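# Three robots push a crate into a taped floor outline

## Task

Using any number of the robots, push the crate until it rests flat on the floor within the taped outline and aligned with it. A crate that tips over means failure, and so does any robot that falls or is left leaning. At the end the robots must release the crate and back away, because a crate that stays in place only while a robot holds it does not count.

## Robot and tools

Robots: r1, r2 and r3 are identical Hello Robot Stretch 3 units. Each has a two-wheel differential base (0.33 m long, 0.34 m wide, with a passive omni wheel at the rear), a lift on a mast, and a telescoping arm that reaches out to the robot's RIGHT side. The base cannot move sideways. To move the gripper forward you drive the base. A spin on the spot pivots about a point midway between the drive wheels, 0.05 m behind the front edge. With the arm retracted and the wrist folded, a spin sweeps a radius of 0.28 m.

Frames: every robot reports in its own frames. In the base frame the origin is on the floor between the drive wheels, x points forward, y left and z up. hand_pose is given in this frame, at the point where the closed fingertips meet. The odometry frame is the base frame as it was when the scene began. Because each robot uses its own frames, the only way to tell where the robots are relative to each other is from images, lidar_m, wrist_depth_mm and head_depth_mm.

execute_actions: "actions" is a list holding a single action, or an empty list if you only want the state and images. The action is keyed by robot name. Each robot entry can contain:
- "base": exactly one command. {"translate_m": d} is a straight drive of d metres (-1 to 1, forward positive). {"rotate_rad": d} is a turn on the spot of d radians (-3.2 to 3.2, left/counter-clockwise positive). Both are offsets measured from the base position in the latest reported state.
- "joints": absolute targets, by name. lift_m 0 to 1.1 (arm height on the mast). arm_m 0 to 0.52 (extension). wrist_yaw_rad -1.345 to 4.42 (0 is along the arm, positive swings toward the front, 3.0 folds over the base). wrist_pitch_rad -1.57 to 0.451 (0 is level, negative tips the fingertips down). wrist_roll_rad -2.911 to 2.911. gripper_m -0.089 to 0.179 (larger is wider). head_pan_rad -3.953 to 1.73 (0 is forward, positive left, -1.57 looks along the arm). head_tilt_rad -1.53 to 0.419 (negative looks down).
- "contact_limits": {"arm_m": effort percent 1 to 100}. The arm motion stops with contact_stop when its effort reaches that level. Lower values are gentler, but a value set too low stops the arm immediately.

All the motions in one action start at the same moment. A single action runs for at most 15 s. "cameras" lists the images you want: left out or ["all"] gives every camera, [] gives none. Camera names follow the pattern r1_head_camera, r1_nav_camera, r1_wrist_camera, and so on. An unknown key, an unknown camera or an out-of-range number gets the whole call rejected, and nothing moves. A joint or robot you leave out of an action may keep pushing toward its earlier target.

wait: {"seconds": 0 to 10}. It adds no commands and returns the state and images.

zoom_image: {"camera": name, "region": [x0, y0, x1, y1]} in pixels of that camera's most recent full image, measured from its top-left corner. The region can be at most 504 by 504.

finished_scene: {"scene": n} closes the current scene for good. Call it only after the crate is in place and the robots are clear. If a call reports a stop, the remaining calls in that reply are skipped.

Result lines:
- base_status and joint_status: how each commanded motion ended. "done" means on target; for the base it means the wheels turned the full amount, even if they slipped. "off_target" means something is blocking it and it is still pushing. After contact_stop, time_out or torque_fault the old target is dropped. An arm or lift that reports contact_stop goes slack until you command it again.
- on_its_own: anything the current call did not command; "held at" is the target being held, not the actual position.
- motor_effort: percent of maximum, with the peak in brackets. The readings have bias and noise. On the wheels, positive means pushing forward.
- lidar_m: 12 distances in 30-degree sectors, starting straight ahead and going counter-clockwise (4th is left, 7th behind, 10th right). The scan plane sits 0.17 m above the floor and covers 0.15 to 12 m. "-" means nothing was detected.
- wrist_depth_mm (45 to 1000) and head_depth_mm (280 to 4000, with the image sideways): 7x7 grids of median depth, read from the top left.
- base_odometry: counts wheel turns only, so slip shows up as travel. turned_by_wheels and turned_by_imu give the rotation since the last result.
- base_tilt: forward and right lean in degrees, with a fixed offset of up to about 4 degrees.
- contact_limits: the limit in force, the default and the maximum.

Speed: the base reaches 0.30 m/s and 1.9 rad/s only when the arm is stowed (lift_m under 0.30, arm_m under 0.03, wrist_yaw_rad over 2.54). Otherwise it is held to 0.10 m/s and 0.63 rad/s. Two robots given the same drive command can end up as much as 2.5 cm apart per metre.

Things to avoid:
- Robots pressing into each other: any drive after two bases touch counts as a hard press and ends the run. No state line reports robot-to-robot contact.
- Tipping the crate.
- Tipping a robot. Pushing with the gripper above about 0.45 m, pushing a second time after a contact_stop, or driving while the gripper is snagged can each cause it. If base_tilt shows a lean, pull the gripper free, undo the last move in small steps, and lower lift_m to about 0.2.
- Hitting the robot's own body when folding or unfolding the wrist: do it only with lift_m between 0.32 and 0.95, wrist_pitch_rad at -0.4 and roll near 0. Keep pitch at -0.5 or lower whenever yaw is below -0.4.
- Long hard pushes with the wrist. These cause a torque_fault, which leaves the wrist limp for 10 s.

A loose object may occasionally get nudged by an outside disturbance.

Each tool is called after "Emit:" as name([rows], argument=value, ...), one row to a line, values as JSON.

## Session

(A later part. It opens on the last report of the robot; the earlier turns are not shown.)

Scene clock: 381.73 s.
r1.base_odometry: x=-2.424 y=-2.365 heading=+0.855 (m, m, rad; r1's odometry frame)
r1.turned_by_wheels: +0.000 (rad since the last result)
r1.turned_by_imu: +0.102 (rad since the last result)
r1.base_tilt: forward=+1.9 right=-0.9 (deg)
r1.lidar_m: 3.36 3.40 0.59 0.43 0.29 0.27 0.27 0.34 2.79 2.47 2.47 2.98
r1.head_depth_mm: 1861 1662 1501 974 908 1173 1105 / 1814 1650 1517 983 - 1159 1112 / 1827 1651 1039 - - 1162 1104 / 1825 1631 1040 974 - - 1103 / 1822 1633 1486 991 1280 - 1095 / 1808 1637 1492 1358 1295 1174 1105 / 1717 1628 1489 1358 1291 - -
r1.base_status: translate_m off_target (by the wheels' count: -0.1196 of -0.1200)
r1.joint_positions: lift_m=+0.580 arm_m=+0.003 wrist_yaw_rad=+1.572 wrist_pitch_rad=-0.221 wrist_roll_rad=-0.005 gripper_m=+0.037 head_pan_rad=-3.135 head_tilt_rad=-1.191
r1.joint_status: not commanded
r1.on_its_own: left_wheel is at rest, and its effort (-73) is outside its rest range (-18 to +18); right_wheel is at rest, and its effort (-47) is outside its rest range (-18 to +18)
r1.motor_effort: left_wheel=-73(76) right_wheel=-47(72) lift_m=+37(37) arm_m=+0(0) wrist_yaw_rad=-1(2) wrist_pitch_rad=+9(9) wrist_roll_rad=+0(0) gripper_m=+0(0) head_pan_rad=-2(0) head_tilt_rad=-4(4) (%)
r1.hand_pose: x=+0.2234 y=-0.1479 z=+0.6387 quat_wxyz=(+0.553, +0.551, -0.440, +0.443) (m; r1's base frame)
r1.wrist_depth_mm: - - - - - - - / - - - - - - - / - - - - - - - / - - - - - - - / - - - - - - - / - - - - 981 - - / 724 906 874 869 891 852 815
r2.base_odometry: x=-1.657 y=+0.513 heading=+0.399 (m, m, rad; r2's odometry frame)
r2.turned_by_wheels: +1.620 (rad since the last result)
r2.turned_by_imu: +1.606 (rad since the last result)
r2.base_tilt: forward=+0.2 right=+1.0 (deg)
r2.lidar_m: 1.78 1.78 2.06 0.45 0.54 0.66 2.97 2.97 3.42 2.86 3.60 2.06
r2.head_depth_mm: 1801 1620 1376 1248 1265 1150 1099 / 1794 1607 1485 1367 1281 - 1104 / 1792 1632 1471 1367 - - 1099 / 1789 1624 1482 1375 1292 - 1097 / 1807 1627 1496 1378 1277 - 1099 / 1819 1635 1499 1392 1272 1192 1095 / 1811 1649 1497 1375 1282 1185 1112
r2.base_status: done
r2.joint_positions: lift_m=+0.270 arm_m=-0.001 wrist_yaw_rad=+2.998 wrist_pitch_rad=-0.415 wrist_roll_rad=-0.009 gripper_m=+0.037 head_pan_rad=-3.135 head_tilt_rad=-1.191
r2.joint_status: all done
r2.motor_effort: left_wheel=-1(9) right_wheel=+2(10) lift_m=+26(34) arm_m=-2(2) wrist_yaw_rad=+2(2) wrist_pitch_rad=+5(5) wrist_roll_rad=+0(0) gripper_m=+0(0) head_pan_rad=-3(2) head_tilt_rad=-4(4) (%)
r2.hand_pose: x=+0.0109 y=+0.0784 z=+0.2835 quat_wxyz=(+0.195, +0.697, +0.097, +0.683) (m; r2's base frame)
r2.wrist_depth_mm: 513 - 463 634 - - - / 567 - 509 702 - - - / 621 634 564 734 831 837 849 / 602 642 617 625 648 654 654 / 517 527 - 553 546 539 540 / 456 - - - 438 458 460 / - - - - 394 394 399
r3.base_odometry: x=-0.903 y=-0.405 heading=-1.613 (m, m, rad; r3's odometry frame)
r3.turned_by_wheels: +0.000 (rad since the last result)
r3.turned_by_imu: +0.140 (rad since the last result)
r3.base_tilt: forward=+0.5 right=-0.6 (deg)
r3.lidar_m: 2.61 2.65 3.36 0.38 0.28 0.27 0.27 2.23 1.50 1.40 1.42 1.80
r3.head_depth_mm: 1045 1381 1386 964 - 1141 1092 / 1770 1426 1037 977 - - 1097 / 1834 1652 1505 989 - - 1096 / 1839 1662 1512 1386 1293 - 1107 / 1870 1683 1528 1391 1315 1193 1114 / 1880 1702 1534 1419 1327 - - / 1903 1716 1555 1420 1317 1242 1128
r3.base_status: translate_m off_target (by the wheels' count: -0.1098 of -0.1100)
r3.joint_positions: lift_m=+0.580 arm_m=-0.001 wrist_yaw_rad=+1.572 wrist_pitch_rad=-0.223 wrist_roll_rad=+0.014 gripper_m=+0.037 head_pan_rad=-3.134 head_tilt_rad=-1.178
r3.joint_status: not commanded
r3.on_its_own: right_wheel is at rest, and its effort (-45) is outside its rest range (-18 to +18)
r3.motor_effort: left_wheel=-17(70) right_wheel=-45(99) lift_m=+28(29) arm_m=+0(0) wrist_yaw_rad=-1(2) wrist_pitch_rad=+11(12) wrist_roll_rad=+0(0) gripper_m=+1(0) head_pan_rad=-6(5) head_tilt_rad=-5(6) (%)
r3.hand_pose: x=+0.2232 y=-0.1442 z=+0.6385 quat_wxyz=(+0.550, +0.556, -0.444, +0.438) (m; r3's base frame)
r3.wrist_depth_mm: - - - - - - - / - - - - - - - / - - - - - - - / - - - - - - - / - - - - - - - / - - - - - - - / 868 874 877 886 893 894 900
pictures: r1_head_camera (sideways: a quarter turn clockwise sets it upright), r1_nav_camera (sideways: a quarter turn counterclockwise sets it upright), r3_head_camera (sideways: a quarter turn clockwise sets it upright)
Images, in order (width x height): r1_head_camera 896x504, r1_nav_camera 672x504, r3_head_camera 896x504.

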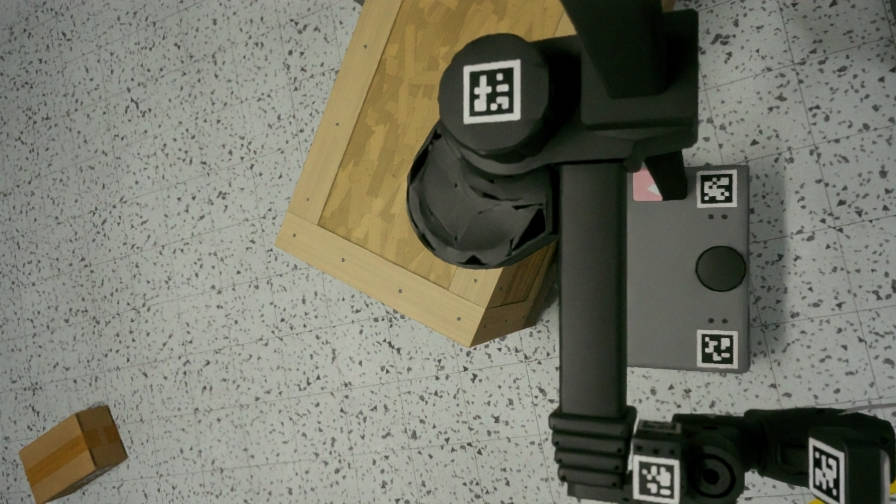

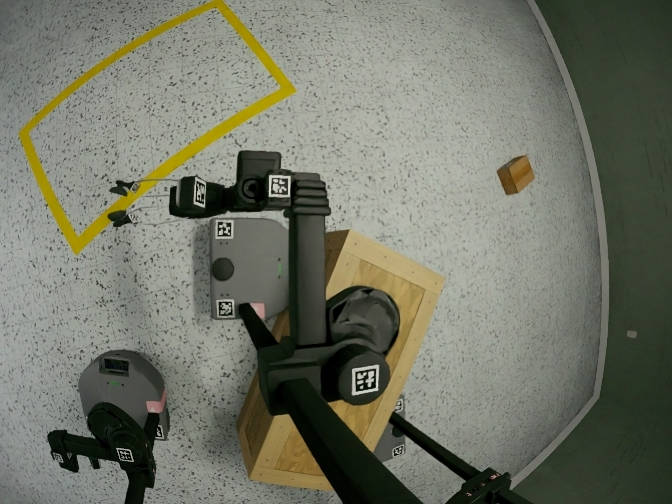

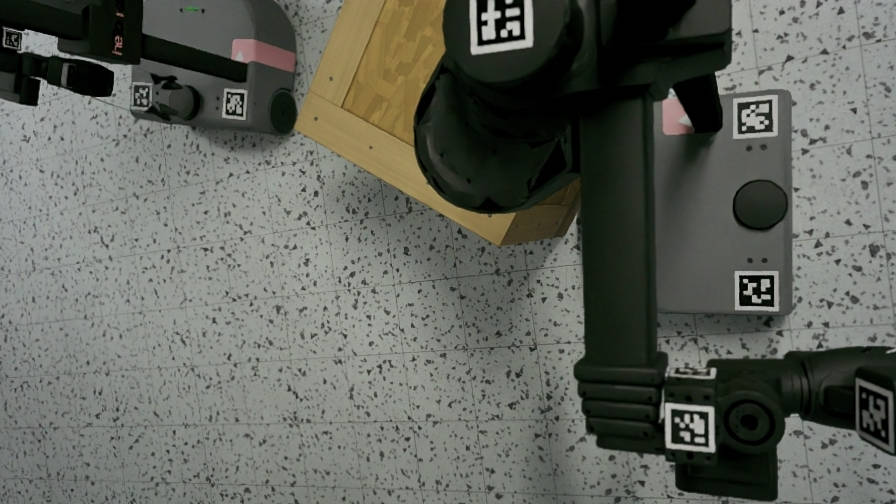

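Emit:
execute_actions([
  {"r2":{"base":{"translate_m":0.15}},"r3":{"base":{"translate_m":0.03}},"r1":{"base":{"translate_m":0.03}}},
], cameras=[])

Emit:
execute_actions([
  {"r2":{"base":{"translate_m":0.45}},"r3":{"base":{"rotate_rad":-1.43}},"r1":{"base":{"rotate_rad":-1.41}}},
], cameras=[])

Emit:
execute_actions([
  {"r2":{"base":{"rotate_rad":1.6},"joints":{"head_pan_rad":0.6,"head_tilt_rad":-0.9}},"r3":{"base":{"translate_m":0.22}},"r1":{"base":{"translate_m":0.25}}},
], cameras=[])

Emit:
execute_actions([
  {"r3":{"base":{"rotate_rad":0.81}},"r1":{"base":{"rotate_rad":0.80}}},
], cameras=["r1_head_camera","r3_head_camera","r2_head_camera","r2_nav_camera"])

Scene clock: 404.77 s.
r1.base_odometry: x=-2.405 y=-2.342 heading=+0.855 (m, m, rad; r1's odometry frame)
r1.turned_by_wheels: +0.000 (rad since the last result)
r1.turned_by_imu: +0.000 (rad since the last result)
r1.base_tilt: forward=+1.9 right=-1.1 (deg)
r1.lidar_m: 3.35 3.35 0.71 0.48 0.32 0.30 0.30 0.38 2.79 2.46 2.46 2.97
r1.head_depth_mm: 1836 1646 1500 975 908 1174 1109 / 1824 1655 1042 984 - 1173 1103 / 1836 1651 1036 - - 1165 1107 / 1818 1645 1040 972 - - 1100 / 1821 1654 1501 1027 1298 - 1098 / 1799 1626 1485 1366 1288 1173 1097 / 1726 1635 1494 1364 1292 - -
r1.base_status: done
r1.joint_positions: lift_m=+0.580 arm_m=+0.003 wrist_yaw_rad=+1.572 wrist_pitch_rad=-0.221 wrist_roll_rad=-0.005 gripper_m=+0.037 head_pan_rad=-3.135 head_tilt_rad=-1.191
r1.joint_status: not commanded
r1.motor_effort: left_wheel=+0(59) right_wheel=+0(40) lift_m=+37(37) arm_m=+0(0) wrist_yaw_rad=-2(1) wrist_pitch_rad=+8(8) wrist_roll_rad=+0(0) gripper_m=+0(1) head_pan_rad=-1(2) head_tilt_rad=-4(4) (%)
r1.hand_pose: x=+0.2234 y=-0.1479 z=+0.6387 quat_wxyz=(+0.553, +0.551, -0.440, +0.443) (m; r1's base frame)
r1.wrist_depth_mm: - - - - - - - / - - - - - - - / - - - - - - - / - - - - - - - / - - - - - - - / - - - - 991 - 998 / 928 904 898 885 850 867 823
r2.base_odometry: x=-1.519 y=+0.571 heading=+0.399 (m, m, rad; r2's odometry frame)
r2.turned_by_wheels: +0.000 (rad since the last result)
r2.turned_by_imu: +0.000 (rad since the last result)
r2.base_tilt: forward=+0.2 right=+0.9 (deg)
r2.lidar_m: 1.63 1.63 1.89 0.46 0.48 0.75 3.10 3.11 3.60 2.84 3.30 1.90
r2.head_depth_mm: 1747 1623 1291 1324 1273 1157 1094 / 1706 1622 1469 1363 1277 - 1094 / 1789 1624 1482 1371 - - 1093 / 1792 1645 1486 1374 1292 - 1091 / 1817 1638 1494 1372 1276 - 1095 / 1821 1647 1494 1373 1282 1178 1101 / 1820 1634 1500 1382 1275 1188 1111
r2.base_status: done
r2.joint_positions: lift_m=+0.270 arm_m=-0.001 wrist_yaw_rad=+2.999 wrist_pitch_rad=-0.416 wrist_roll_rad=-0.009 gripper_m=+0.037 head_pan_rad=-3.135 head_tilt_rad=-1.191
r2.joint_status: not commanded
r2.motor_effort: left_wheel=-1(8) right_wheel=+2(10) lift_m=+26(26) arm_m=-2(2) wrist_yaw_rad=+2(2) wrist_pitch_rad=+5(5) wrist_roll_rad=+1(1) gripper_m=+0(0) head_pan_rad=-2(4) head_tilt_rad=-4(4) (%)
r2.hand_pose: x=+0.0107 y=+0.0784 z=+0.2835 quat_wxyz=(+0.195, +0.697, +0.097, +0.683) (m; r2's base frame)
r2.wrist_depth_mm: 457 - 540 - - - - / 516 - 592 - - - - / 584 561 698 831 821 833 859 / 632 614 619 658 653 654 663 / 518 523 - 545 540 539 547 / 458 - - - 440 455 456 / - - - - 400 399 399
r3.base_odometry: x=-0.905 y=-0.435 heading=-1.613 (m, m, rad; r3's odometry frame)
r3.turned_by_wheels: +0.000 (rad since the last result)
r3.turned_by_imu: -0.001 (rad since the last result)
r3.base_tilt: forward=+0.4 right=-0.5 (deg)
r3.lidar_m: 2.57 2.61 3.30 0.42 0.30 0.29 0.30 2.23 1.50 1.40 1.42 1.80
r3.head_depth_mm: 1714 1595 1026 968 - 1142 1093 / 1070 1409 1029 980 - - 1096 / 1781 1444 1485 978 - - 1097 / 1864 1663 1513 1389 1293 - 1106 / 1861 1689 1532 1401 1313 1194 1113 / 1900 1697 1539 1406 1321 - - / 1916 1709 1544 1424 1306 1243 1132
r3.base_status: done
r3.joint_positions: lift_m=+0.580 arm_m=-0.001 wrist_yaw_rad=+1.572 wrist_pitch_rad=-0.223 wrist_roll_rad=+0.014 gripper_m=+0.037 head_pan_rad=-3.134 head_tilt_rad=-1.178
r3.joint_status: not commanded
r3.motor_effort: left_wheel=+0(13) right_wheel=+1(35) lift_m=+28(28) arm_m=+0(0) wrist_yaw_rad=-2(1) wrist_pitch_rad=+11(11) wrist_roll_rad=+0(0) gripper_m=+0(1) head_pan_rad=-4(4) head_tilt_rad=-4(5) (%)
r3.hand_pose: x=+0.2232 y=-0.1442 z=+0.6385 quat_wxyz=(+0.550, +0.556, -0.444, +0.438) (m; r3's base frame)
r3.wrist_depth_mm: - - - - - - - / - - - - - - - / - - - - - - - / - - - - - - - / - - - - - - - / - - - - - - - / 858 873 877 861 888 884 871
pictures: none
No camera images: the call's "cameras" was empty. Leave "cameras" out to get every camera's image.

Scene clock: 408.00 s.
r1.base_odometry: x=-2.405 y=-2.342 heading=-0.554 (m, m, rad; r1's odometry frame)
r1.turned_by_wheels: -1.410 (rad since the last result)
r1.turned_by_imu: -1.415 (rad since the last result)
r1.base_tilt: forward=+1.8 right=-1.0 (deg)
r1.lidar_m: 2.46 2.55 3.37 3.33 3.34 1.14 0.40 0.30 0.30 0.31 3.22 2.61
r1.head_depth_mm: 1833 1421 1459 1406 1305 1176 1110 / 1819 1670 1499 1415 - 1169 1105 / 1820 1646 1489 - - 1162 1110 / 1830 1648 1065 1303 - - 1098 / 1848 1642 1033 999 1289 - 1100 / 1827 1638 1031 946 995 1176 1096 / 1801 1638 1035 946 896 - -
r1.base_status: done
r1.joint_positions: lift_m=+0.580 arm_m=+0.003 wrist_yaw_rad=+1.572 wrist_pitch_rad=-0.221 wrist_roll_rad=-0.005 gripper_m=+0.037 head_pan_rad=-3.135 head_tilt_rad=-1.191
r1.joint_status: not commanded
r1.motor_effort: left_wheel=+3(10) right_wheel=-2(7) lift_m=+37(38) arm_m=-1(0) wrist_yaw_rad=-1(0) wrist_pitch_rad=+8(9) wrist_roll_rad=+0(0) gripper_m=-1(0) head_pan_rad=-2(2) head_tilt_rad=-3(4) (%)
r1.hand_pose: x=+0.2234 y=-0.1479 z=+0.6387 quat_wxyz=(+0.553, +0.551, -0.440, +0.443) (m; r1's base frame)
r1.wrist_depth_mm: - - - - - - - / - - - - - - - / - - - - - - - / - - - - - - - / - - - - - - - / - - - - - - - / 911 898 896 884 887 824 829
r2.base_odometry: x=-1.104 y=+0.746 heading=+0.399 (m, m, rad; r2's odometry frame)
r2.turned_by_wheels: +0.000 (rad since the last result)
r2.turned_by_imu: +0.003 (rad since the last result)
r2.base_tilt: forward=+0.2 right=+0.9 (deg)
r2.lidar_m: 1.20 1.20 1.39 2.41 0.74 0.71 1.12 3.54 4.12 2.83 2.41 1.39
r2.head_depth_mm: 1790 1424 1458 1357 1265 1155 1096 / 1740 1421 1468 1368 1280 - 1106 / 1789 1633 1493 1379 - - 1093 / 1789 1629 1486 1367 1304 - 1092 / 1813 1628 1494 1379 1276 - 1097 / 1807 1634 1493 1369 1271 1182 1099 / 1812 1643 1499 1378 1283 1189 1108
r2.base_status: done
r2.joint_positions: lift_m=+0.270 arm_m=-0.001 wrist_yaw_rad=+2.999 wrist_pitch_rad=-0.416 wrist_roll_rad=-0.009 gripper_m=+0.037 head_pan_rad=-3.135 head_tilt_rad=-1.191
r2.joint_status: not commanded
r2.motor_effort: left_wheel=-1(8) right_wheel=+3(9) lift_m=+26(26) arm_m=-2(2) wrist_yaw_rad=+2(1) wrist_pitch_rad=+5(5) wrist_roll_rad=+1(1) gripper_m=-1(0) head_pan_rad=-3(3) head_tilt_rad=-4(4) (%)
r2.hand_pose: x=+0.0107 y=+0.0784 z=+0.2834 quat_wxyz=(+0.195, +0.697, +0.097, +0.683) (m; r2's base frame)
r2.wrist_depth_mm: 636 - - - - - 956 / 658 - - - - - 935 / 717 760 822 817 821 847 835 / 618 634 644 660 641 651 658 / 522 526 - 551 552 535 534 / 460 - - - 442 459 463 / - - - - 389 399 400
r3.base_odometry: x=-0.905 y=-0.435 heading=-3.043 (m, m, rad; r3's odometry frame)
r3.turned_by_wheels: -1.430 (rad since the last result)
r3.turned_by_imu: -1.413 (rad since the last result)
r3.base_tilt: forward=+0.4 right=-0.6 (deg)
r3.lidar_m: 1.40 1.47 2.07 2.58 2.71 3.45 0.37 0.29 0.29 0.32 1.90 1.43
r3.head_depth_mm: 1796 1617 1479 1392 - 1138 1093 / 1800 1628 1461 1410 - - 1098 / 1820 1647 1056 1168 - - 1097 / 1841 1668 1050 998 1280 - 1107 / 1868 1683 1062 973 941 1191 1117 / 1883 1696 1068 980 920 - - / 1869 1707 1356 987 910 866 1131
r3.base_status: done
r3.joint_positions: lift_m=+0.580 arm_m=-0.001 wrist_yaw_rad=+1.572 wrist_pitch_rad=-0.223 wrist_roll_rad=+0.014 gripper_m=+0.037 head_pan_rad=-3.134 head_tilt_rad=-1.178
r3.joint_status: not commanded
r3.motor_effort: left_wheel=+3(7) right_wheel=-3(8) lift_m=+28(28) arm_m=+0(0) wrist_yaw_rad=-1(1) wrist_pitch_rad=+11(11) wrist_roll_rad=+0(0) gripper_m=+1(0) head_pan_rad=-4(3) head_tilt_rad=-5(5) (%)
r3.hand_pose: x=+0.2232 y=-0.1442 z=+0.6385 quat_wxyz=(+0.550, +0.556, -0.444, +0.438) (m; r3's base frame)
r3.wrist_depth_mm: - - - - - - - / - - - - - - - / - - - - - - - / - - - - - - - / - - - - - - - / - - - - - - - / 865 883 884 894 893 889 892
pictures: none
No camera images: the call's "cameras" was empty. Leave "cameras" out to get every camera's image.

Scene clock: 411.73 s.
r1.base_odometry: x=-2.192 y=-2.474 heading=-0.554 (m, m, rad; r1's odometry frame)
r1.turned_by_wheels: +0.000 (rad since the last result)
r1.turned_by_imu: -0.001 (rad since the last result)
r1.base_tilt: forward=+1.9 right=-1.0 (deg)
r1.lidar_m: 2.21 2.30 3.04 3.37 3.72 1.35 0.58 0.44 0.43 3.11 3.20 2.35
r1.head_depth_mm: 1831 1607 1507 1401 1308 1175 1113 / 1827 1672 1502 1416 - 1170 1107 / 1823 1637 1511 - - 1160 1108 / 1832 1199 1447 1409 - - 1102 / 1815 1136 1081 1337 1301 - 1100 / 1807 1133 1034 1110 1276 1172 1098 / 1814 1127 1034 962 1055 - -
r1.base_status: done
r1.joint_positions: lift_m=+0.580 arm_m=+0.003 wrist_yaw_rad=+1.572 wrist_pitch_rad=-0.221 wrist_roll_rad=-0.005 gripper_m=+0.037 head_pan_rad=-3.135 head_tilt_rad=-1.191
r1.joint_status: not commanded
r1.motor_effort: left_wheel=+4(11) right_wheel=-2(3) lift_m=+38(37) arm_m=-1(1) wrist_yaw_rad=-2(1) wrist_pitch_rad=+8(9) wrist_roll_rad=+0(0) gripper_m=+0(0) head_pan_rad=-1(1) head_tilt_rad=-4(4) (%)
r1.hand_pose: x=+0.2234 y=-0.1479 z=+0.6387 quat_wxyz=(+0.553, +0.551, -0.440, +0.443) (m; r1's base frame)
r1.wrist_depth_mm: - - - - - - - / - - - - - - - / - - - - - - - / - - - - - - - / - - - - - - - / - - - - - - 978 / 934 901 892 860 862 829 814
r2.base_odometry: x=-1.104 y=+0.746 heading=+1.999 (m, m, rad; r2's odometry frame)
r2.turned_by_wheels: +1.600 (rad since the last result)
r2.turned_by_imu: +1.578 (rad since the last result)
r2.base_tilt: forward=+0.2 right=+0.9 (deg)
r2.lidar_m: 1.23 0.74 0.71 1.35 3.54 4.16 2.83 2.36 1.37 1.20 1.20 1.40
r2.head_depth_mm: 1140 1459 1866 1542 1423 1253 1126 / 2845 2362 1932 1540 1423 1264 1128 / 3031 2396 1959 1545 1429 1262 1126 / 3075 2389 1895 1217 1409 1270 1122 / 3074 2388 1359 1174 1329 1263 1132 / 3088 2395 1377 1210 1415 1265 1137 / 3087 2417 1416 1592 1440 1269 1140
r2.base_status: done
r2.joint_positions: lift_m=+0.270 arm_m=-0.001 wrist_yaw_rad=+2.999 wrist_pitch_rad=-0.416 wrist_roll_rad=-0.009 gripper_m=+0.037 head_pan_rad=+0.593 head_tilt_rad=-0.902
r2.joint_status: all done
r2.motor_effort: left_wheel=-1(9) right_wheel=+3(12) lift_m=+26(26) arm_m=-2(2) wrist_yaw_rad=+2(1) wrist_pitch_rad=+5(5) wrist_roll_rad=+1(0) gripper_m=+1(1) head_pan_rad=+3(47) head_tilt_rad=+1(18) (%)
r2.hand_pose: x=+0.0107 y=+0.0784 z=+0.2834 quat_wxyz=(+0.195, +0.697, +0.097, +0.683) (m; r2's base frame)
r2.wrist_depth_mm: - - - - - 604 571 / - - - - - 643 617 / 797 789 808 816 829 728 672 / 626 634 643 644 644 653 669 / 523 523 - 560 543 540 545 / 455 - - - 442 456 464 / - - - - 393 400 396
r3.base_odometry: x=-1.124 y=-0.456 heading=-3.043 (m, m, rad; r3's odometry frame)
r3.turned_by_wheels: +0.000 (rad since the last result)
r3.turned_by_imu: -0.001 (rad since the last result)
r3.base_tilt: forward=+0.4 right=-0.5 (deg)
r3.lidar_m: 1.18 1.24 1.74 2.56 2.70 3.65 0.53 0.43 0.42 1.22 1.61 1.21
r3.head_depth_mm: 1787 1624 1478 1382 - 1139 1095 / 1816 1638 1493 1413 - - 1095 / 1824 1158 1342 1410 - - 1101 / 1857 1161 1088 1349 1313 - 1109 / 1863 1166 1067 1104 1297 1198 1119 / 1876 1175 1075 991 1074 - - / 1909 1526 1077 989 966 1241 1134
r3.base_status: done
r3.joint_positions: lift_m=+0.580 arm_m=-0.001 wrist_yaw_rad=+1.572 wrist_pitch_rad=-0.223 wrist_roll_rad=+0.014 gripper_m=+0.037 head_pan_rad=-3.134 head_tilt_rad=-1.178
r3.joint_status: not commanded
r3.motor_effort: left_wheel=+2(8) right_wheel=-3(4) lift_m=+28(28) arm_m=+0(0) wrist_yaw_rad=-1(2) wrist_pitch_rad=+11(11) wrist_roll_rad=+0(0) gripper_m=+1(1) head_pan_rad=-3(4) head_tilt_rad=-5(6) (%)
r3.hand_pose: x=+0.2232 y=-0.1442 z=+0.6385 quat_wxyz=(+0.550, +0.556, -0.444, +0.438) (m; r3's base frame)
r3.wrist_depth_mm: - - - 982 957 935 945 / - - - - - - - / - - - - - - - / - - - - - - - / - - - - - - - / - - - - - - - / 864 885 877 898 881 881 894
pictures: none
No camera images: the call's "cameras" was empty. Leave "cameras" out to get every camera's image.

Scene clock: 413.97 s.
r1.base_odometry: x=-2.192 y=-2.474 heading=+0.246 (m, m, rad; r1's odometry frame)
r1.turned_by_wheels: +0.800 (rad since the last result)
r1.turned_by_imu: +0.803 (rad since the last result)
r1.base_tilt: forward=+1.9 right=-1.0 (deg)
r1.lidar_m: 2.53 4.26 3.38 1.35 0.78 0.48 0.43 0.43 3.12 2.64 2.22 2.21
r1.head_depth_mm: 1849 1146 1054 1283 1308 1179 1108 / 1813 1151 1041 1103 - 1170 1109 / 1819 1639 1044 - - 1163 1108 / 1830 1640 1040 994 - - 1109 / 1827 1627 1033 1084 1301 - 1101 / 1810 1640 1461 1363 1297 1171 1095 / 1796 1632 1490 1367 1282 - -
r1.base_status: done
r1.joint_positions: lift_m=+0.580 arm_m=+0.003 wrist_yaw_rad=+1.572 wrist_pitch_rad=-0.221 wrist_roll_rad=-0.005 gripper_m=+0.037 head_pan_rad=-3.135 head_tilt_rad=-1.191
r1.joint_status: not commanded
r1.motor_effort: left_wheel=-2(7) right_wheel=+2(6) lift_m=+38(38) arm_m=+0(0) wrist_yaw_rad=-3(0) wrist_pitch_rad=+9(9) wrist_roll_rad=+0(0) gripper_m=+0(0) head_pan_rad=-1(1) head_tilt_rad=-4(4) (%)
r1.hand_pose: x=+0.2234 y=-0.1479 z=+0.6387 quat_wxyz=(+0.553, +0.551, -0.440, +0.443) (m; r1's base frame)
r1.wrist_depth_mm: - - - - - - - / - - - - - - - / - - - - - - - / - - - - - - - / - - - - - - - / - - - - - - 989 / 983 908 886 865 846 841 846
r2.base_odometry: x=-1.104 y=+0.746 heading=+1.999 (m, m, rad; r2's odometry frame)
r2.turned_by_wheels: +0.000 (rad since the last result)
r2.turned_by_imu: +0.000 (rad since the last result)
r2.base_tilt: forward=+0.2 right=+0.9 (deg)
r2.lidar_m: 1.24 0.73 0.71 1.31 3.55 4.12 2.83 2.35 1.38 1.20 1.20 1.40
r2.head_depth_mm: 1090 2278 1936 1505 1418 1250 1125 / 1091 2267 1620 1516 1425 1265 1129 / 3018 2378 1956 1551 1435 1262 1130 / 3085 2388 1914 1226 1409 1268 1133 / 3125 2406 1370 1172 1325 1271 1129 / 3101 2445 1378 1219 1410 1272 1132 / 3135 2438 1415 1593 1447 1273 1134
r2.base_status: not commanded
r2.joint_positions: lift_m=+0.270 arm_m=-0.001 wrist_yaw_rad=+2.999 wrist_pitch_rad=-0.416 wrist_roll_rad=-0.009 gripper_m=+0.037 head_pan_rad=+0.593 head_tilt_rad=-0.902
r2.joint_status: not commanded
r2.motor_effort: left_wheel=-2(1) right_wheel=+3(2) lift_m=+26(26) arm_m=-2(2) wrist_yaw_rad=+1(1) wrist_pitch_rad=+5(5) wrist_roll_rad=+1(1) gripper_m=-1(1) head_pan_rad=+5(3) head_tilt_rad=+0(2) (%)
r2.hand_pose: x=+0.0107 y=+0.0784 z=+0.2834 quat_wxyz=(+0.195, +0.697, +0.097, +0.683) (m; r2's base frame)
r2.wrist_depth_mm: - - - - - 606 560 / - - - - - 650 618 / 817 788 820 831 820 728 667 / 628 629 640 644 651 660 661 / 530 520 - 555 546 547 535 / 456 - - - 437 458 457 / - - - - 396 398 397
r3.base_odometry: x=-1.124 y=-0.456 heading=-2.233 (m, m, rad; r3's odometry frame)
r3.turned_by_wheels: +0.810 (rad since the last result)
r3.turned_by_imu: +0.799 (rad since the last result)
r3.base_tilt: forward=+0.4 right=-0.5 (deg)
r3.lidar_m: 1.42 2.57 2.57 3.11 0.68 0.46 0.42 1.23 2.14 1.32 1.18 1.18
r3.head_depth_mm: 1808 1457 1026 976 - 1138 1093 / 1808 1640 1040 975 - - 1092 / 1826 1662 1049 984 - - 1099 / 1847 1667 1049 1004 1306 - 1104 / 1871 1682 1527 1397 1309 1190 1119 / 1877 1701 1543 1408 1328 - - / 1901 1708 1555 1416 1315 1240 1130
r3.base_status: done
r3.joint_positions: lift_m=+0.580 arm_m=-0.001 wrist_yaw_rad=+1.572 wrist_pitch_rad=-0.223 wrist_roll_rad=+0.014 gripper_m=+0.037 head_pan_rad=-3.134 head_tilt_rad=-1.178
r3.joint_status: not commanded
r3.motor_effort: left_wheel=-2(7) right_wheel=+3(8) lift_m=+28(28) arm_m=+0(0) wrist_yaw_rad=-3(2) wrist_pitch_rad=+11(11) wrist_roll_rad=+0(0) gripper_m=+0(0) head_pan_rad=-5(3) head_tilt_rad=-4(5) (%)
r3.hand_pose: x=+0.2232 y=-0.1442 z=+0.6385 quat_wxyz=(+0.550, +0.556, -0.444, +0.438) (m; r3's base frame)
r3.wrist_depth_mm: - - - - - 875 748 / - - - - - 895 758 / - - - - - 934 798 / - - - - - 974 828 / - - - - - - 834 / - - - - - - 856 / 882 859 886 867 881 879 854
pictures: r1_head_camera (sideways: a quarter turn clockwise sets it upright), r2_head_camera (sideways: a quarter turn clockwise sets it upright), r2_nav_camera (sideways: a quarter turn counterclockwise sets it upright), r3_head_camera (sideways: a quarter turn clockwise sets it upright)
Images, in order (width x height): r1_head_camera 896x504, r2_head_camera 896x504, r2_nav_camera 672x504, r3_head_camera 896x504.

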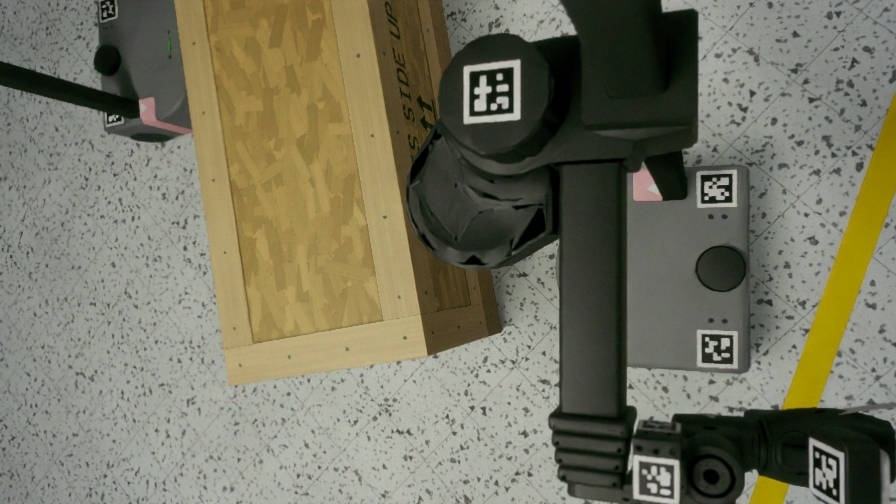

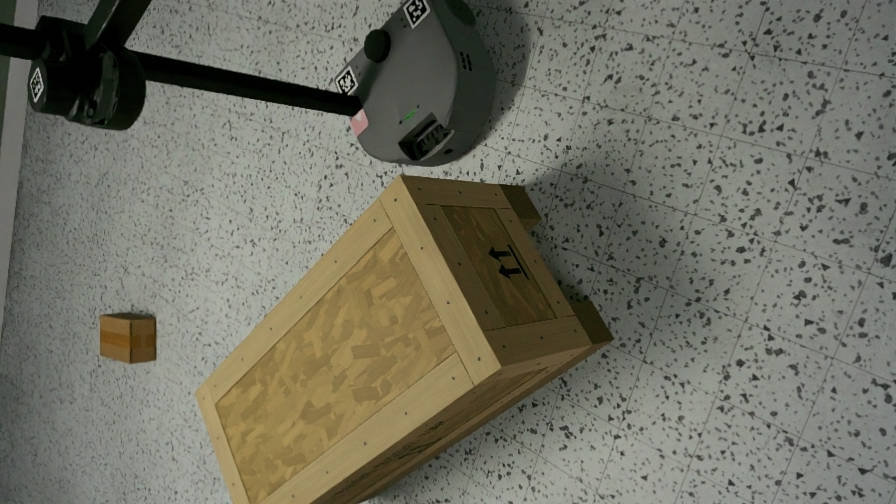

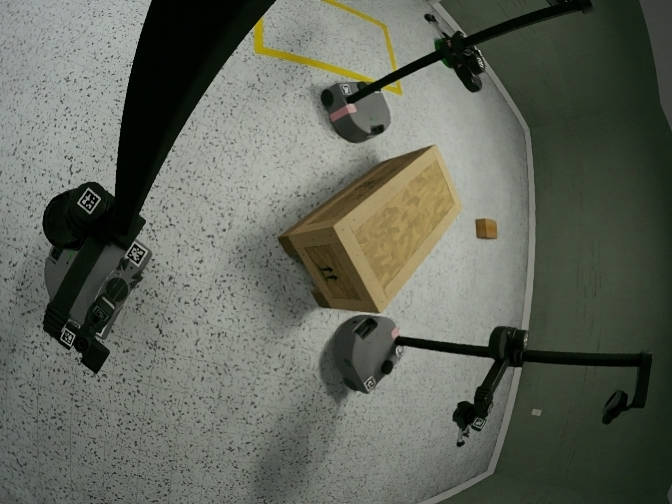

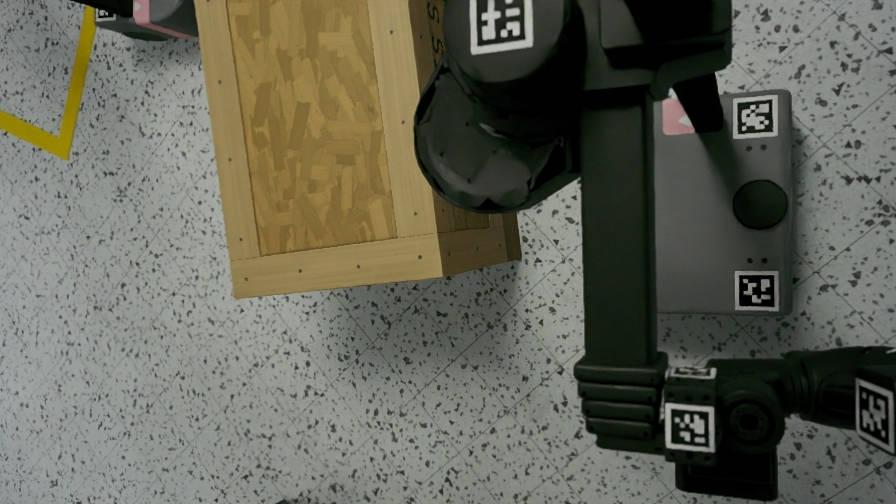

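Emit:
execute_actions([
  {"r3":{"base":{"translate_m":-0.27}},"r1":{"base":{"translate_m":-0.28}}},
], cameras=["r1_head_camera","r3_head_camera","r2_head_camera","r3_nav_camera"])

Scene clock: 422.07 s.
r1.base_odometry: x=-2.463 y=-2.542 heading=+0.245 (m, m, rad; r1's odometry frame)
r1.turned_by_wheels: +0.000 (rad since the last result)
r1.turned_by_imu: +0.142 (rad since the last result)
r1.base_tilt: forward=+1.9 right=-1.0 (deg)
r1.lidar_m: 2.99 3.53 3.91 0.59 0.32 0.27 0.27 0.31 2.97 2.65 2.39 2.41
r1.head_depth_mm: 1828 1659 1327 970 906 1172 1113 / 1828 1660 1050 982 - 1168 1108 / 1824 1656 1040 - - 1160 1111 / 1819 1638 1035 975 - - 1108 / 1811 1641 1480 960 1206 - 1092 / 1816 1642 1489 1365 1295 1174 1098 / 1801 1637 1478 1358 1296 - -
r1.base_status: translate_m off_target (by the wheels' count: -0.2796 of -0.2800)
r1.joint_positions: lift_m=+0.580 arm_m=+0.003 wrist_yaw_rad=+1.571 wrist_pitch_rad=-0.220 wrist_roll_rad=-0.005 gripper_m=+0.037 head_pan_rad=-3.135 head_tilt_rad=-1.191
r1.joint_status: not commanded
r1.on_its_own: left_wheel is at rest, and its effort (-71) is outside its rest range (-18 to +18); right_wheel is at rest, and its effort (-48) is outside its rest range (-18 to +18)
r1.motor_effort: left_wheel=-71(71) right_wheel=-48(77) lift_m=+37(38) arm_m=-1(1) wrist_yaw_rad=-2(2) wrist_pitch_rad=+8(9) wrist_roll_rad=+0(0) gripper_m=+0(0) head_pan_rad=-1(1) head_tilt_rad=-3(4) (%)
r1.hand_pose: x=+0.2234 y=-0.1481 z=+0.6389 quat_wxyz=(+0.554, +0.551, -0.440, +0.443) (m; r1's base frame)
r1.wrist_depth_mm: - - - - - - - / - - - - - - - / - - - - - - - / - - - - - - - / - - - - - - - / - - - - - - 987 / 897 907 889 887 826 831 835
r2.base_odometry: x=-1.104 y=+0.746 heading=+1.999 (m, m, rad; r2's odometry frame)
r2.turned_by_wheels: +0.000 (rad since the last result)
r2.turned_by_imu: -0.001 (rad since the last result)
r2.base_tilt: forward=+0.2 right=+0.9 (deg)
r2.lidar_m: 2.47 0.75 0.74 3.53 3.54 4.13 2.83 2.36 1.38 1.20 1.20 1.40
r2.head_depth_mm: 3046 953 1943 1633 1419 1258 1122 / 3041 2159 1939 1442 1431 1260 1127 / 988 1155 1849 1446 1398 1269 1129 / 3071 2327 1953 1210 1378 1268 1128 / 3041 2386 1375 1184 1354 1271 1128 / 3105 2387 1359 1162 1305 1266 1132 / 3096 2412 1489 1593 1440 1265 1138
r2.base_status: not commanded
r2.joint_positions: lift_m=+0.270 arm_m=-0.001 wrist_yaw_rad=+2.999 wrist_pitch_rad=-0.416 wrist_roll_rad=-0.009 gripper_m=+0.037 head_pan_rad=+0.593 head_tilt_rad=-0.902
r2.joint_status: not commanded
r2.motor_effort: left_wheel=-2(0) right_wheel=+3(2) lift_m=+26(26) arm_m=-2(2) wrist_yaw_rad=+1(1) wrist_pitch_rad=+5(5) wrist_roll_rad=+1(1) gripper_m=+0(0) head_pan_rad=+4(4) head_tilt_rad=+1(1) (%)
r2.hand_pose: x=+0.0107 y=+0.0784 z=+0.2834 quat_wxyz=(+0.195, +0.697, +0.097, +0.683) (m; r2's base frame)
r2.wrist_depth_mm: - - - - - 618 560 / - - - - - 671 595 / 801 787 817 827 793 790 643 / 628 642 642 642 657 654 656 / 518 526 - 545 547 533 539 / 458 - - - 440 453 460 / - - - - 386 396 398
r3.base_odometry: x=-0.958 y=-0.244 heading=-2.233 (m, m, rad; r3's odometry frame)
r3.turned_by_wheels: +0.001 (rad since the last result)
r3.turned_by_imu: +0.194 (rad since the last result)
r3.base_tilt: forward=+0.4 right=-0.6 (deg)
r3.lidar_m: 1.87 2.74 2.84 0.46 0.30 0.27 0.27 1.06 1.88 1.37 1.32 1.37
r3.head_depth_mm: 1782 1624 1470 967 - 1140 1095 / 1813 1636 1031 981 - - 1095 / 1834 1654 1042 981 - - 1104 / 1837 1659 1513 1355 1203 - 1110 / 1862 1690 1521 1396 1309 1195 1118 / 1885 1703 1539 1405 1322 - - / 1904 1709 1491 1417 1304 - 1136
r3.base_status: translate_m off_target (by the wheels' count: -0.2698 of -0.2700)
r3.joint_positions: lift_m=+0.580 arm_m=-0.001 wrist_yaw_rad=+1.571 wrist_pitch_rad=-0.221 wrist_roll_rad=+0.014 gripper_m=+0.037 head_pan_rad=-3.135 head_tilt_rad=-1.178
r3.joint_status: not commanded
r3.on_its_own: right_wheel is at rest, and its effort (-57) is outside its rest range (-18 to +18)
r3.motor_effort: left_wheel=-15(89) right_wheel=-57(90) lift_m=+27(28) arm_m=+0(0) wrist_yaw_rad=-2(1) wrist_pitch_rad=+10(11) wrist_roll_rad=+0(0) gripper_m=+1(0) head_pan_rad=-3(5) head_tilt_rad=-4(5) (%)
r3.hand_pose: x=+0.2233 y=-0.1444 z=+0.6388 quat_wxyz=(+0.549, +0.555, -0.445, +0.438) (m; r3's base frame)
r3.wrist_depth_mm: - - - - - - 912 / - - - - - - 924 / - - - - - - 949 / - - - - - - 948 / - - - - - - - / - - - - - - - / 872 871 887 872 892 888 881
pictures: r1_head_camera (sideways: a quarter turn clockwise sets it upright), r2_head_camera (sideways: a quarter turn clockwise sets it upright), r3_head_camera (sideways: a quarter turn clockwise sets it upright), r3_nav_camera (sideways: a quarter turn counterclockwise sets it upright)
Images, in order (width x height): r1_head_camera 896x504, r2_head_camera 896x504, r3_head_camera 896x504, r3_nav_camera 672x504.

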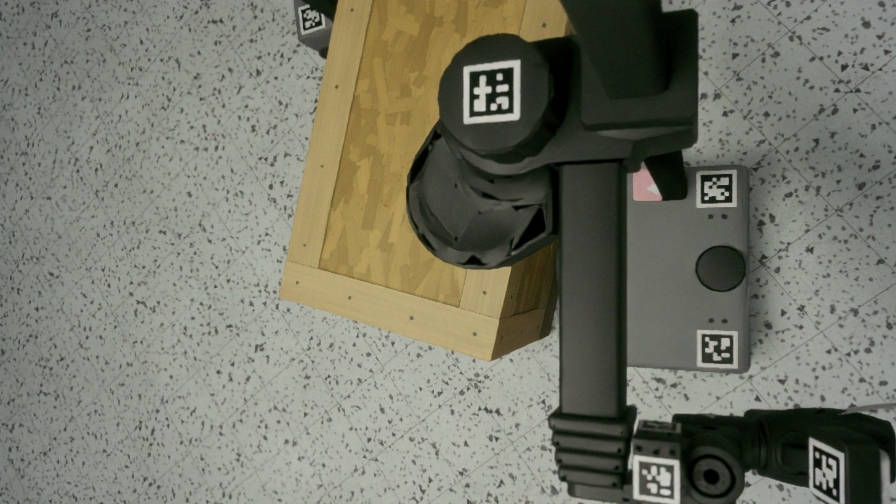

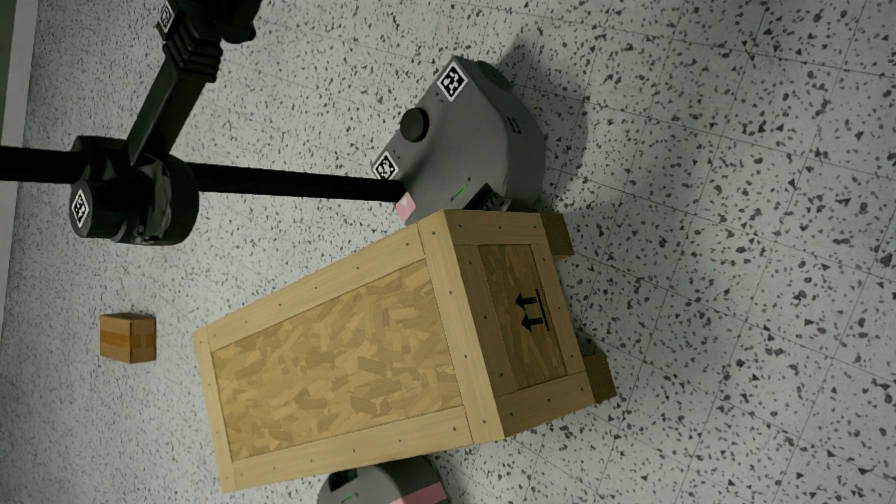

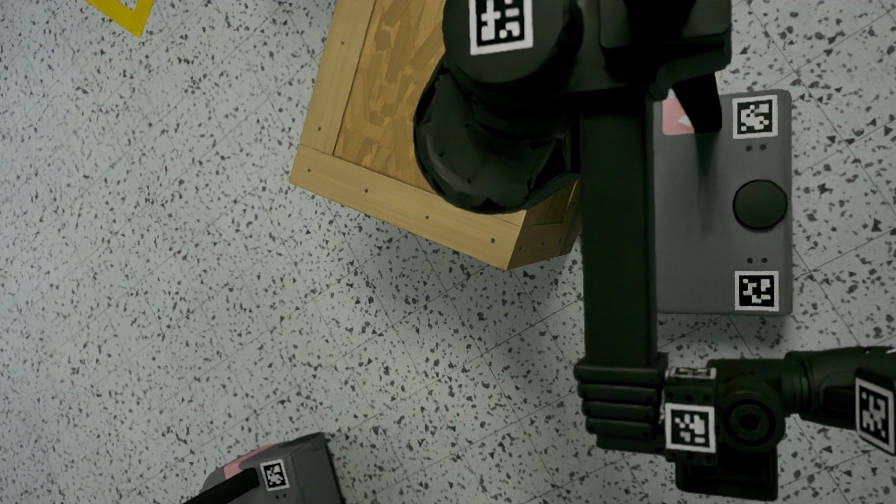

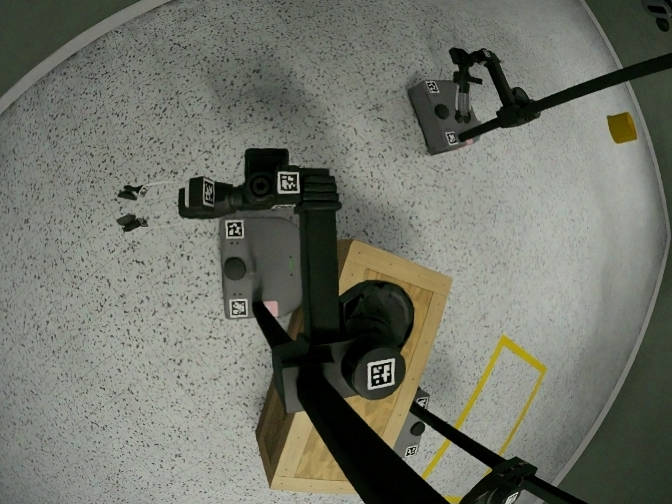

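Emit:
execute_actions([
  {"r3":{"base":{"rotate_rad":-0.33}},"r1":{"base":{"rotate_rad":-0.26}}},
], cameras=[])

Emit:
execute_actions([
  {"r3":{"base":{"translate_m":-0.08}},"r1":{"base":{"translate_m":-0.08}}},
], cameras=["r1_head_camera","r3_head_camera","r2_head_camera","r3_nav_camera"])

Scene clock: 429.40 s.
r1.base_odometry: x=-2.463 y=-2.542 heading=-0.014 (m, m, rad; r1's odometry frame)
r1.turned_by_wheels: -0.260 (rad since the last result)
r1.turned_by_imu: -0.245 (rad since the last result)
r1.base_tilt: forward=+1.9 right=-1.0 (deg)
r1.lidar_m: 2.61 3.95 3.52 1.31 0.40 0.29 0.28 0.29 2.95 3.05 2.42 2.39
r1.head_depth_mm: 966 1662 1044 976 1100 1170 1108 / 1833 1616 1041 988 - 1169 1107 / 1839 1661 1043 - - 1162 1107 / 1833 1641 1044 976 - - 1105 / 1808 1649 1031 953 1054 - 1101 / 1827 1645 1449 969 1222 1169 1096 / 1798 1631 1488 1360 1291 - -
r1.base_status: done
r1.joint_positions: lift_m=+0.580 arm_m=+0.003 wrist_yaw_rad=+1.571 wrist_pitch_rad=-0.220 wrist_roll_rad=-0.005 gripper_m=+0.037 head_pan_rad=-3.135 head_tilt_rad=-1.191
r1.joint_status: not commanded
r1.on_its_own: right_wheel is at rest, and its effort (-25) is outside its rest range (-18 to +18)
r1.motor_effort: left_wheel=-4(51) right_wheel=-25(62) lift_m=+37(38) arm_m=-1(0) wrist_yaw_rad=-1(1) wrist_pitch_rad=+8(8) wrist_roll_rad=+0(0) gripper_m=+0(1) head_pan_rad=-2(0) head_tilt_rad=-4(4) (%)
r1.hand_pose: x=+0.2234 y=-0.1481 z=+0.6389 quat_wxyz=(+0.554, +0.551, -0.440, +0.443) (m; r1's base frame)
r1.wrist_depth_mm: - - - - - - - / - - - - - - - / - - - - - - - / - - - - - - - / - - - - - - - / - - - - - - 986 / 924 914 883 854 869 818 832
r2.base_odometry: x=-1.104 y=+0.746 heading=+1.999 (m, m, rad; r2's odometry frame)
r2.turned_by_wheels: +0.000 (rad since the last result)
r2.turned_by_imu: -0.001 (rad since the last result)
r2.base_tilt: forward=+0.3 right=+1.0 (deg)
r2.lidar_m: 2.47 0.75 0.74 3.53 3.53 4.15 2.83 2.36 1.38 1.20 1.20 1.41
r2.head_depth_mm: 3022 944 1884 1631 1429 1250 1125 / 2896 2169 1929 1477 1427 1255 1126 / 1017 1224 1851 1442 1431 1264 1127 / 3027 2320 1948 1209 1383 1260 1130 / 3053 2398 1370 1176 1362 1265 1139 / 3100 2402 1369 1159 1304 1267 1136 / 3110 2391 1487 1571 1436 1269 1134
r2.base_status: not commanded
r2.joint_positions: lift_m=+0.270 arm_m=-0.001 wrist_yaw_rad=+2.999 wrist_pitch_rad=-0.416 wrist_roll_rad=-0.009 gripper_m=+0.037 head_pan_rad=+0.593 head_tilt_rad=-0.902
r2.joint_status: not commanded
r2.motor_effort: left_wheel=-2(1) right_wheel=+2(3) lift_m=+26(26) arm_m=-2(2) wrist_yaw_rad=+2(1) wrist_pitch_rad=+5(5) wrist_roll_rad=+1(1) gripper_m=+0(1) head_pan_rad=+3(3) head_tilt_rad=+2(1) (%)
r2.hand_pose: x=+0.0107 y=+0.0784 z=+0.2834 quat_wxyz=(+0.195, +0.697, +0.097, +0.683) (m; r2's base frame)
r2.wrist_depth_mm: - - - - - 619 560 / - - - - - 666 593 / 789 782 818 822 788 794 642 / 621 630 640 650 653 648 668 / 519 524 - 541 547 534 540 / 456 - - - 437 455 465 / - - - - 398 401 402
r3.base_odometry: x=-0.958 y=-0.244 heading=-2.562 (m, m, rad; r3's odometry frame)
r3.turned_by_wheels: -0.329 (rad since the last result)
r3.turned_by_imu: -0.289 (rad since the last result)
r3.base_tilt: forward=+0.5 right=-0.5 (deg)
r3.lidar_m: 1.50 2.52 2.74 3.10 0.37 0.28 0.28 0.29 1.06 1.55 1.32 1.32
r3.head_depth_mm: 1791 1619 1026 967 - 1137 1091 / 1808 1635 1033 978 - - 1095 / 1824 1646 1043 983 - - 1100 / 1861 1668 1052 968 995 - 1109 / 1873 1684 1520 1004 1289 1191 1118 / 1881 1682 1546 1405 1320 - - / 1906 1722 1558 1421 1308 - 1130
r3.base_status: rotate_rad off_target (by the wheels' count: -0.3291 of -0.3300)
r3.joint_positions: lift_m=+0.580 arm_m=-0.001 wrist_yaw_rad=+1.571 wrist_pitch_rad=-0.221 wrist_roll_rad=+0.014 gripper_m=+0.037 head_pan_rad=-3.135 head_tilt_rad=-1.178
r3.joint_status: not commanded
r3.on_its_own: right_wheel is at rest, and its effort (-55) is outside its rest range (-18 to +18)
r3.motor_effort: left_wheel=-4(17) right_wheel=-55(71) lift_m=+27(27) arm_m=+0(0) wrist_yaw_rad=-2(1) wrist_pitch_rad=+10(10) wrist_roll_rad=+0(0) gripper_m=+0(1) head_pan_rad=-3(4) head_tilt_rad=-4(5) (%)
r3.hand_pose: x=+0.2233 y=-0.1444 z=+0.6388 quat_wxyz=(+0.549, +0.555, -0.445, +0.438) (m; r3's base frame)
r3.wrist_depth_mm: - - - - - 952 843 / - - - - - - 863 / - - - - - - 886 / - - - - - - 923 / - - - - - - 931 / - - - - - - 968 / 875 873 876 882 874 878 883
pictures: none
No camera images: the call's "cameras" was empty. Leave "cameras" out to get every camera's image.

Scene clock: 432.17 s.
r1.base_odometry: x=-2.543 y=-2.541 heading=-0.014 (m, m, rad; r1's odometry frame)
r1.turned_by_wheels: +0.000 (rad since the last result)
r1.turned_by_imu: +0.100 (rad since the last result)
r1.base_tilt: forward=+2.0 right=-1.0 (deg)
r1.lidar_m: 2.78 4.67 3.58 0.55 0.32 0.27 0.27 0.32 2.91 2.90 2.44 2.43
r1.head_depth_mm: 1858 1662 1186 973 907 1175 1109 / 1835 1648 1048 987 - 1170 1103 / 1825 1652 1035 - - 1162 1105 / 1830 1664 1039 978 - - 1103 / 1819 1643 1037 958 1209 - 1097 / 1819 1644 1498 1334 1295 1181 1100 / 1804 1625 1485 1363 1289 - -
r1.base_status: translate_m off_target (by the wheels' count: -0.0797 of -0.0800)
r1.joint_positions: lift_m=+0.580 arm_m=+0.003 wrist_yaw_rad=+1.571 wrist_pitch_rad=-0.220 wrist_roll_rad=-0.005 gripper_m=+0.037 head_pan_rad=-3.135 head_tilt_rad=-1.191
r1.joint_status: not commanded
r1.on_its_own: left_wheel is at rest, and its effort (-66) is outside its rest range (-18 to +18); right_wheel is at rest, and its effort (-41) is outside its rest range (-18 to +18)
r1.motor_effort: left_wheel=-66(99) right_wheel=-41(79) lift_m=+37(38) arm_m=-1(1) wrist_yaw_rad=+0(1) wrist_pitch_rad=+8(8) wrist_roll_rad=+0(0) gripper_m=+0(0) head_pan_rad=-1(1) head_tilt_rad=-4(4) (%)
r1.hand_pose: x=+0.2234 y=-0.1481 z=+0.6389 quat_wxyz=(+0.553, +0.551, -0.440, +0.443) (m; r1's base frame)
r1.wrist_depth_mm: - - - - - - - / - - - - - - - / - - - - - - - / - - - - - - - / - - - - - - - / - - - - - - 997 / 925 925 877 897 869 838 823
r2.base_odometry: x=-1.104 y=+0.746 heading=+1.999 (m, m, rad; r2's odometry frame)
r2.turned_by_wheels: +0.000 (rad since the last result)
r2.turned_by_imu: +0.000 (rad since the last result)
r2.base_tilt: forward=+0.2 right=+0.9 (deg)
r2.lidar_m: 2.47 0.75 0.75 3.53 3.54 4.15 2.83 2.35 1.38 1.20 1.20 1.40
r2.head_depth_mm: 3046 951 1875 1634 1419 1264 1119 / 3027 2146 1948 1463 1424 1264 1126 / 1003 1174 1848 1436 1404 1265 1129 / 3074 2237 1883 1206 1371 1267 1128 / 3100 2383 1366 1174 1356 1259 1135 / 3106 2375 1370 1161 1316 1270 1131 / 3097 2391 1654 1216 1407 1274 1137
r2.base_status: not commanded
r2.joint_positions: lift_m=+0.270 arm_m=-0.001 wrist_yaw_rad=+2.999 wrist_pitch_rad=-0.416 wrist_roll_rad=-0.009 gripper_m=+0.037 head_pan_rad=+0.593 head_tilt_rad=-0.902
r2.joint_status: not commanded
r2.motor_effort: left_wheel=-2(0) right_wheel=+3(2) lift_m=+26(26) arm_m=-2(2) wrist_yaw_rad=+1(1) wrist_pitch_rad=+5(5) wrist_roll_rad=+1(1) gripper_m=+0(0) head_pan_rad=+4(4) head_tilt_rad=+2(0) (%)
r2.hand_pose: x=+0.0107 y=+0.0784 z=+0.2834 quat_wxyz=(+0.195, +0.697, +0.097, +0.683) (m; r2's base frame)
r2.wrist_depth_mm: - - - - - 622 541 / - - - - - 658 595 / 814 787 821 808 810 777 644 / 635 630 642 640 653 662 662 / 523 522 - 554 548 542 538 / 454 - - - 438 452 460 / - - - - 391 397 402
r3.base_odometry: x=-0.891 y=-0.200 heading=-2.562 (m, m, rad; r3's odometry frame)
r3.turned_by_wheels: +0.000 (rad since the last result)
r3.turned_by_imu: +0.098 (rad since the last result)
r3.base_tilt: forward=+0.5 right=-0.5 (deg)
r3.lidar_m: 1.60 2.76 2.77 0.46 0.30 0.27 0.27 0.34 1.04 1.49 1.33 1.34
r3.head_depth_mm: 1795 1617 1464 965 - 1137 1090 / 1817 1638 1035 979 - - 1100 / 1834 1650 1043 982 - - 1099 / 1840 1668 1478 965 1122 - 1105 / 1872 1677 1532 1400 1304 1193 1115 / 1883 1690 1544 1406 1324 - - / 1906 1718 1552 1424 1309 - 1135
r3.base_status: translate_m off_target (by the wheels' count: -0.0796 of -0.0800)
r3.joint_positions: lift_m=+0.580 arm_m=-0.001 wrist_yaw_rad=+1.571 wrist_pitch_rad=-0.221 wrist_roll_rad=+0.014 gripper_m=+0.037 head_pan_rad=-3.135 head_tilt_rad=-1.178
r3.joint_status: not commanded
r3.on_its_own: left_wheel is at rest, and its effort (-65) is outside its rest range (-18 to +18); right_wheel is at rest, and its effort (-57) is outside its rest range (-18 to +18)
r3.motor_effort: left_wheel=-65(85) right_wheel=-57(87) lift_m=+27(27) arm_m=+0(1) wrist_yaw_rad=-1(0) wrist_pitch_rad=+10(10) wrist_roll_rad=+0(0) gripper_m=-1(0) head_pan_rad=-4(2) head_tilt_rad=-5(5) (%)
r3.hand_pose: x=+0.2233 y=-0.1444 z=+0.6388 quat_wxyz=(+0.549, +0.555, -0.445, +0.438) (m; r3's base frame)
r3.wrist_depth_mm: - - - - - - 851 / - - - - - - 877 / - - - - - - 903 / - - - - - - 941 / - - - - - - 961 / - - - - - - - / 864 881 871 888 875 883 890
pictures: r1_head_camera (sideways: a quarter turn clockwise sets it upright), r2_head_camera (sideways: a quarter turn clockwise sets it upright), r3_head_camera (sideways: a quarter turn clockwise sets it upright), r3_nav_camera (sideways: a quarter turn counterclockwise sets it upright)
Images, in order (width x height): r1_head_camera 896x504, r2_head_camera 896x504, r3_head_camera 896x504, r3_nav_camera 672x504.

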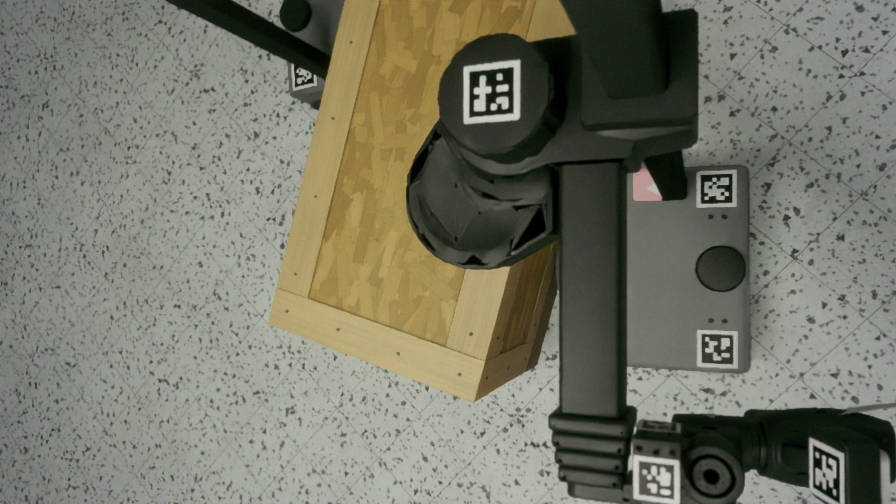

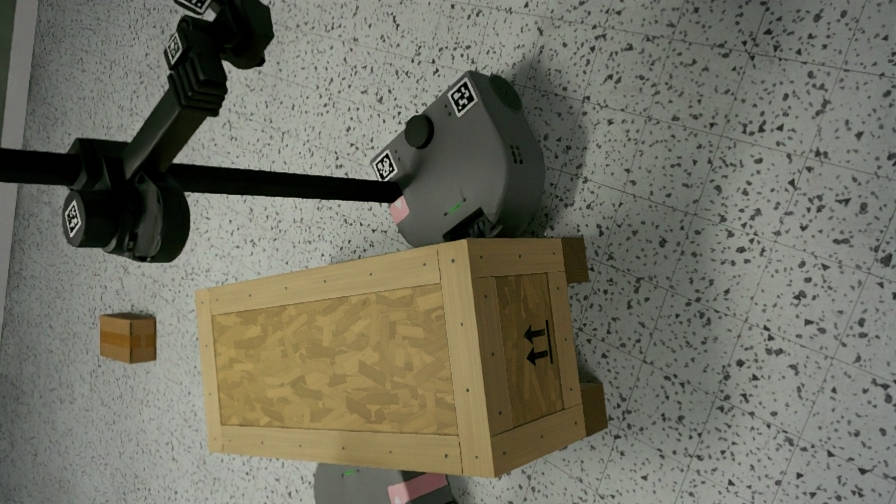

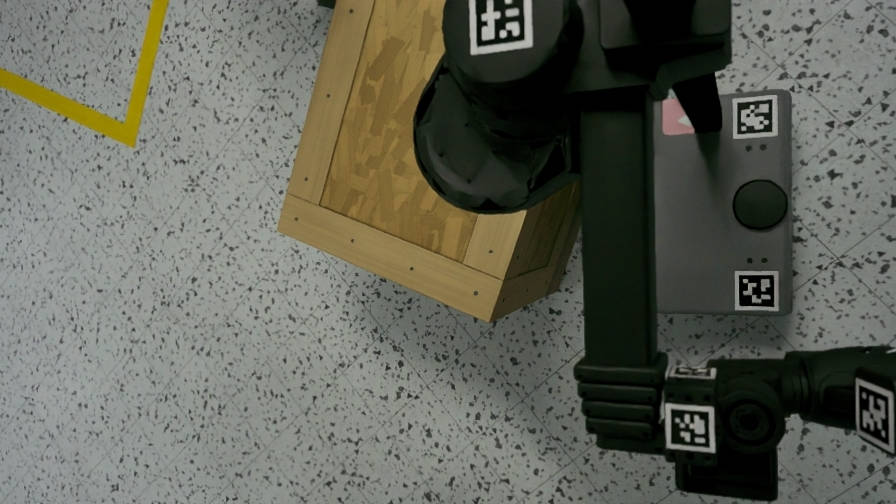

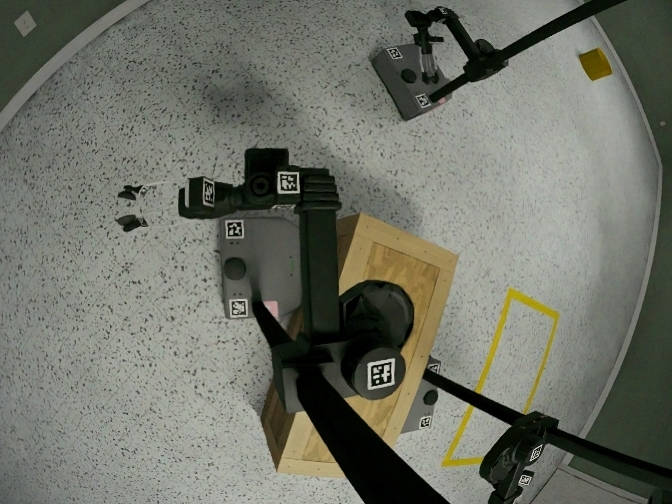

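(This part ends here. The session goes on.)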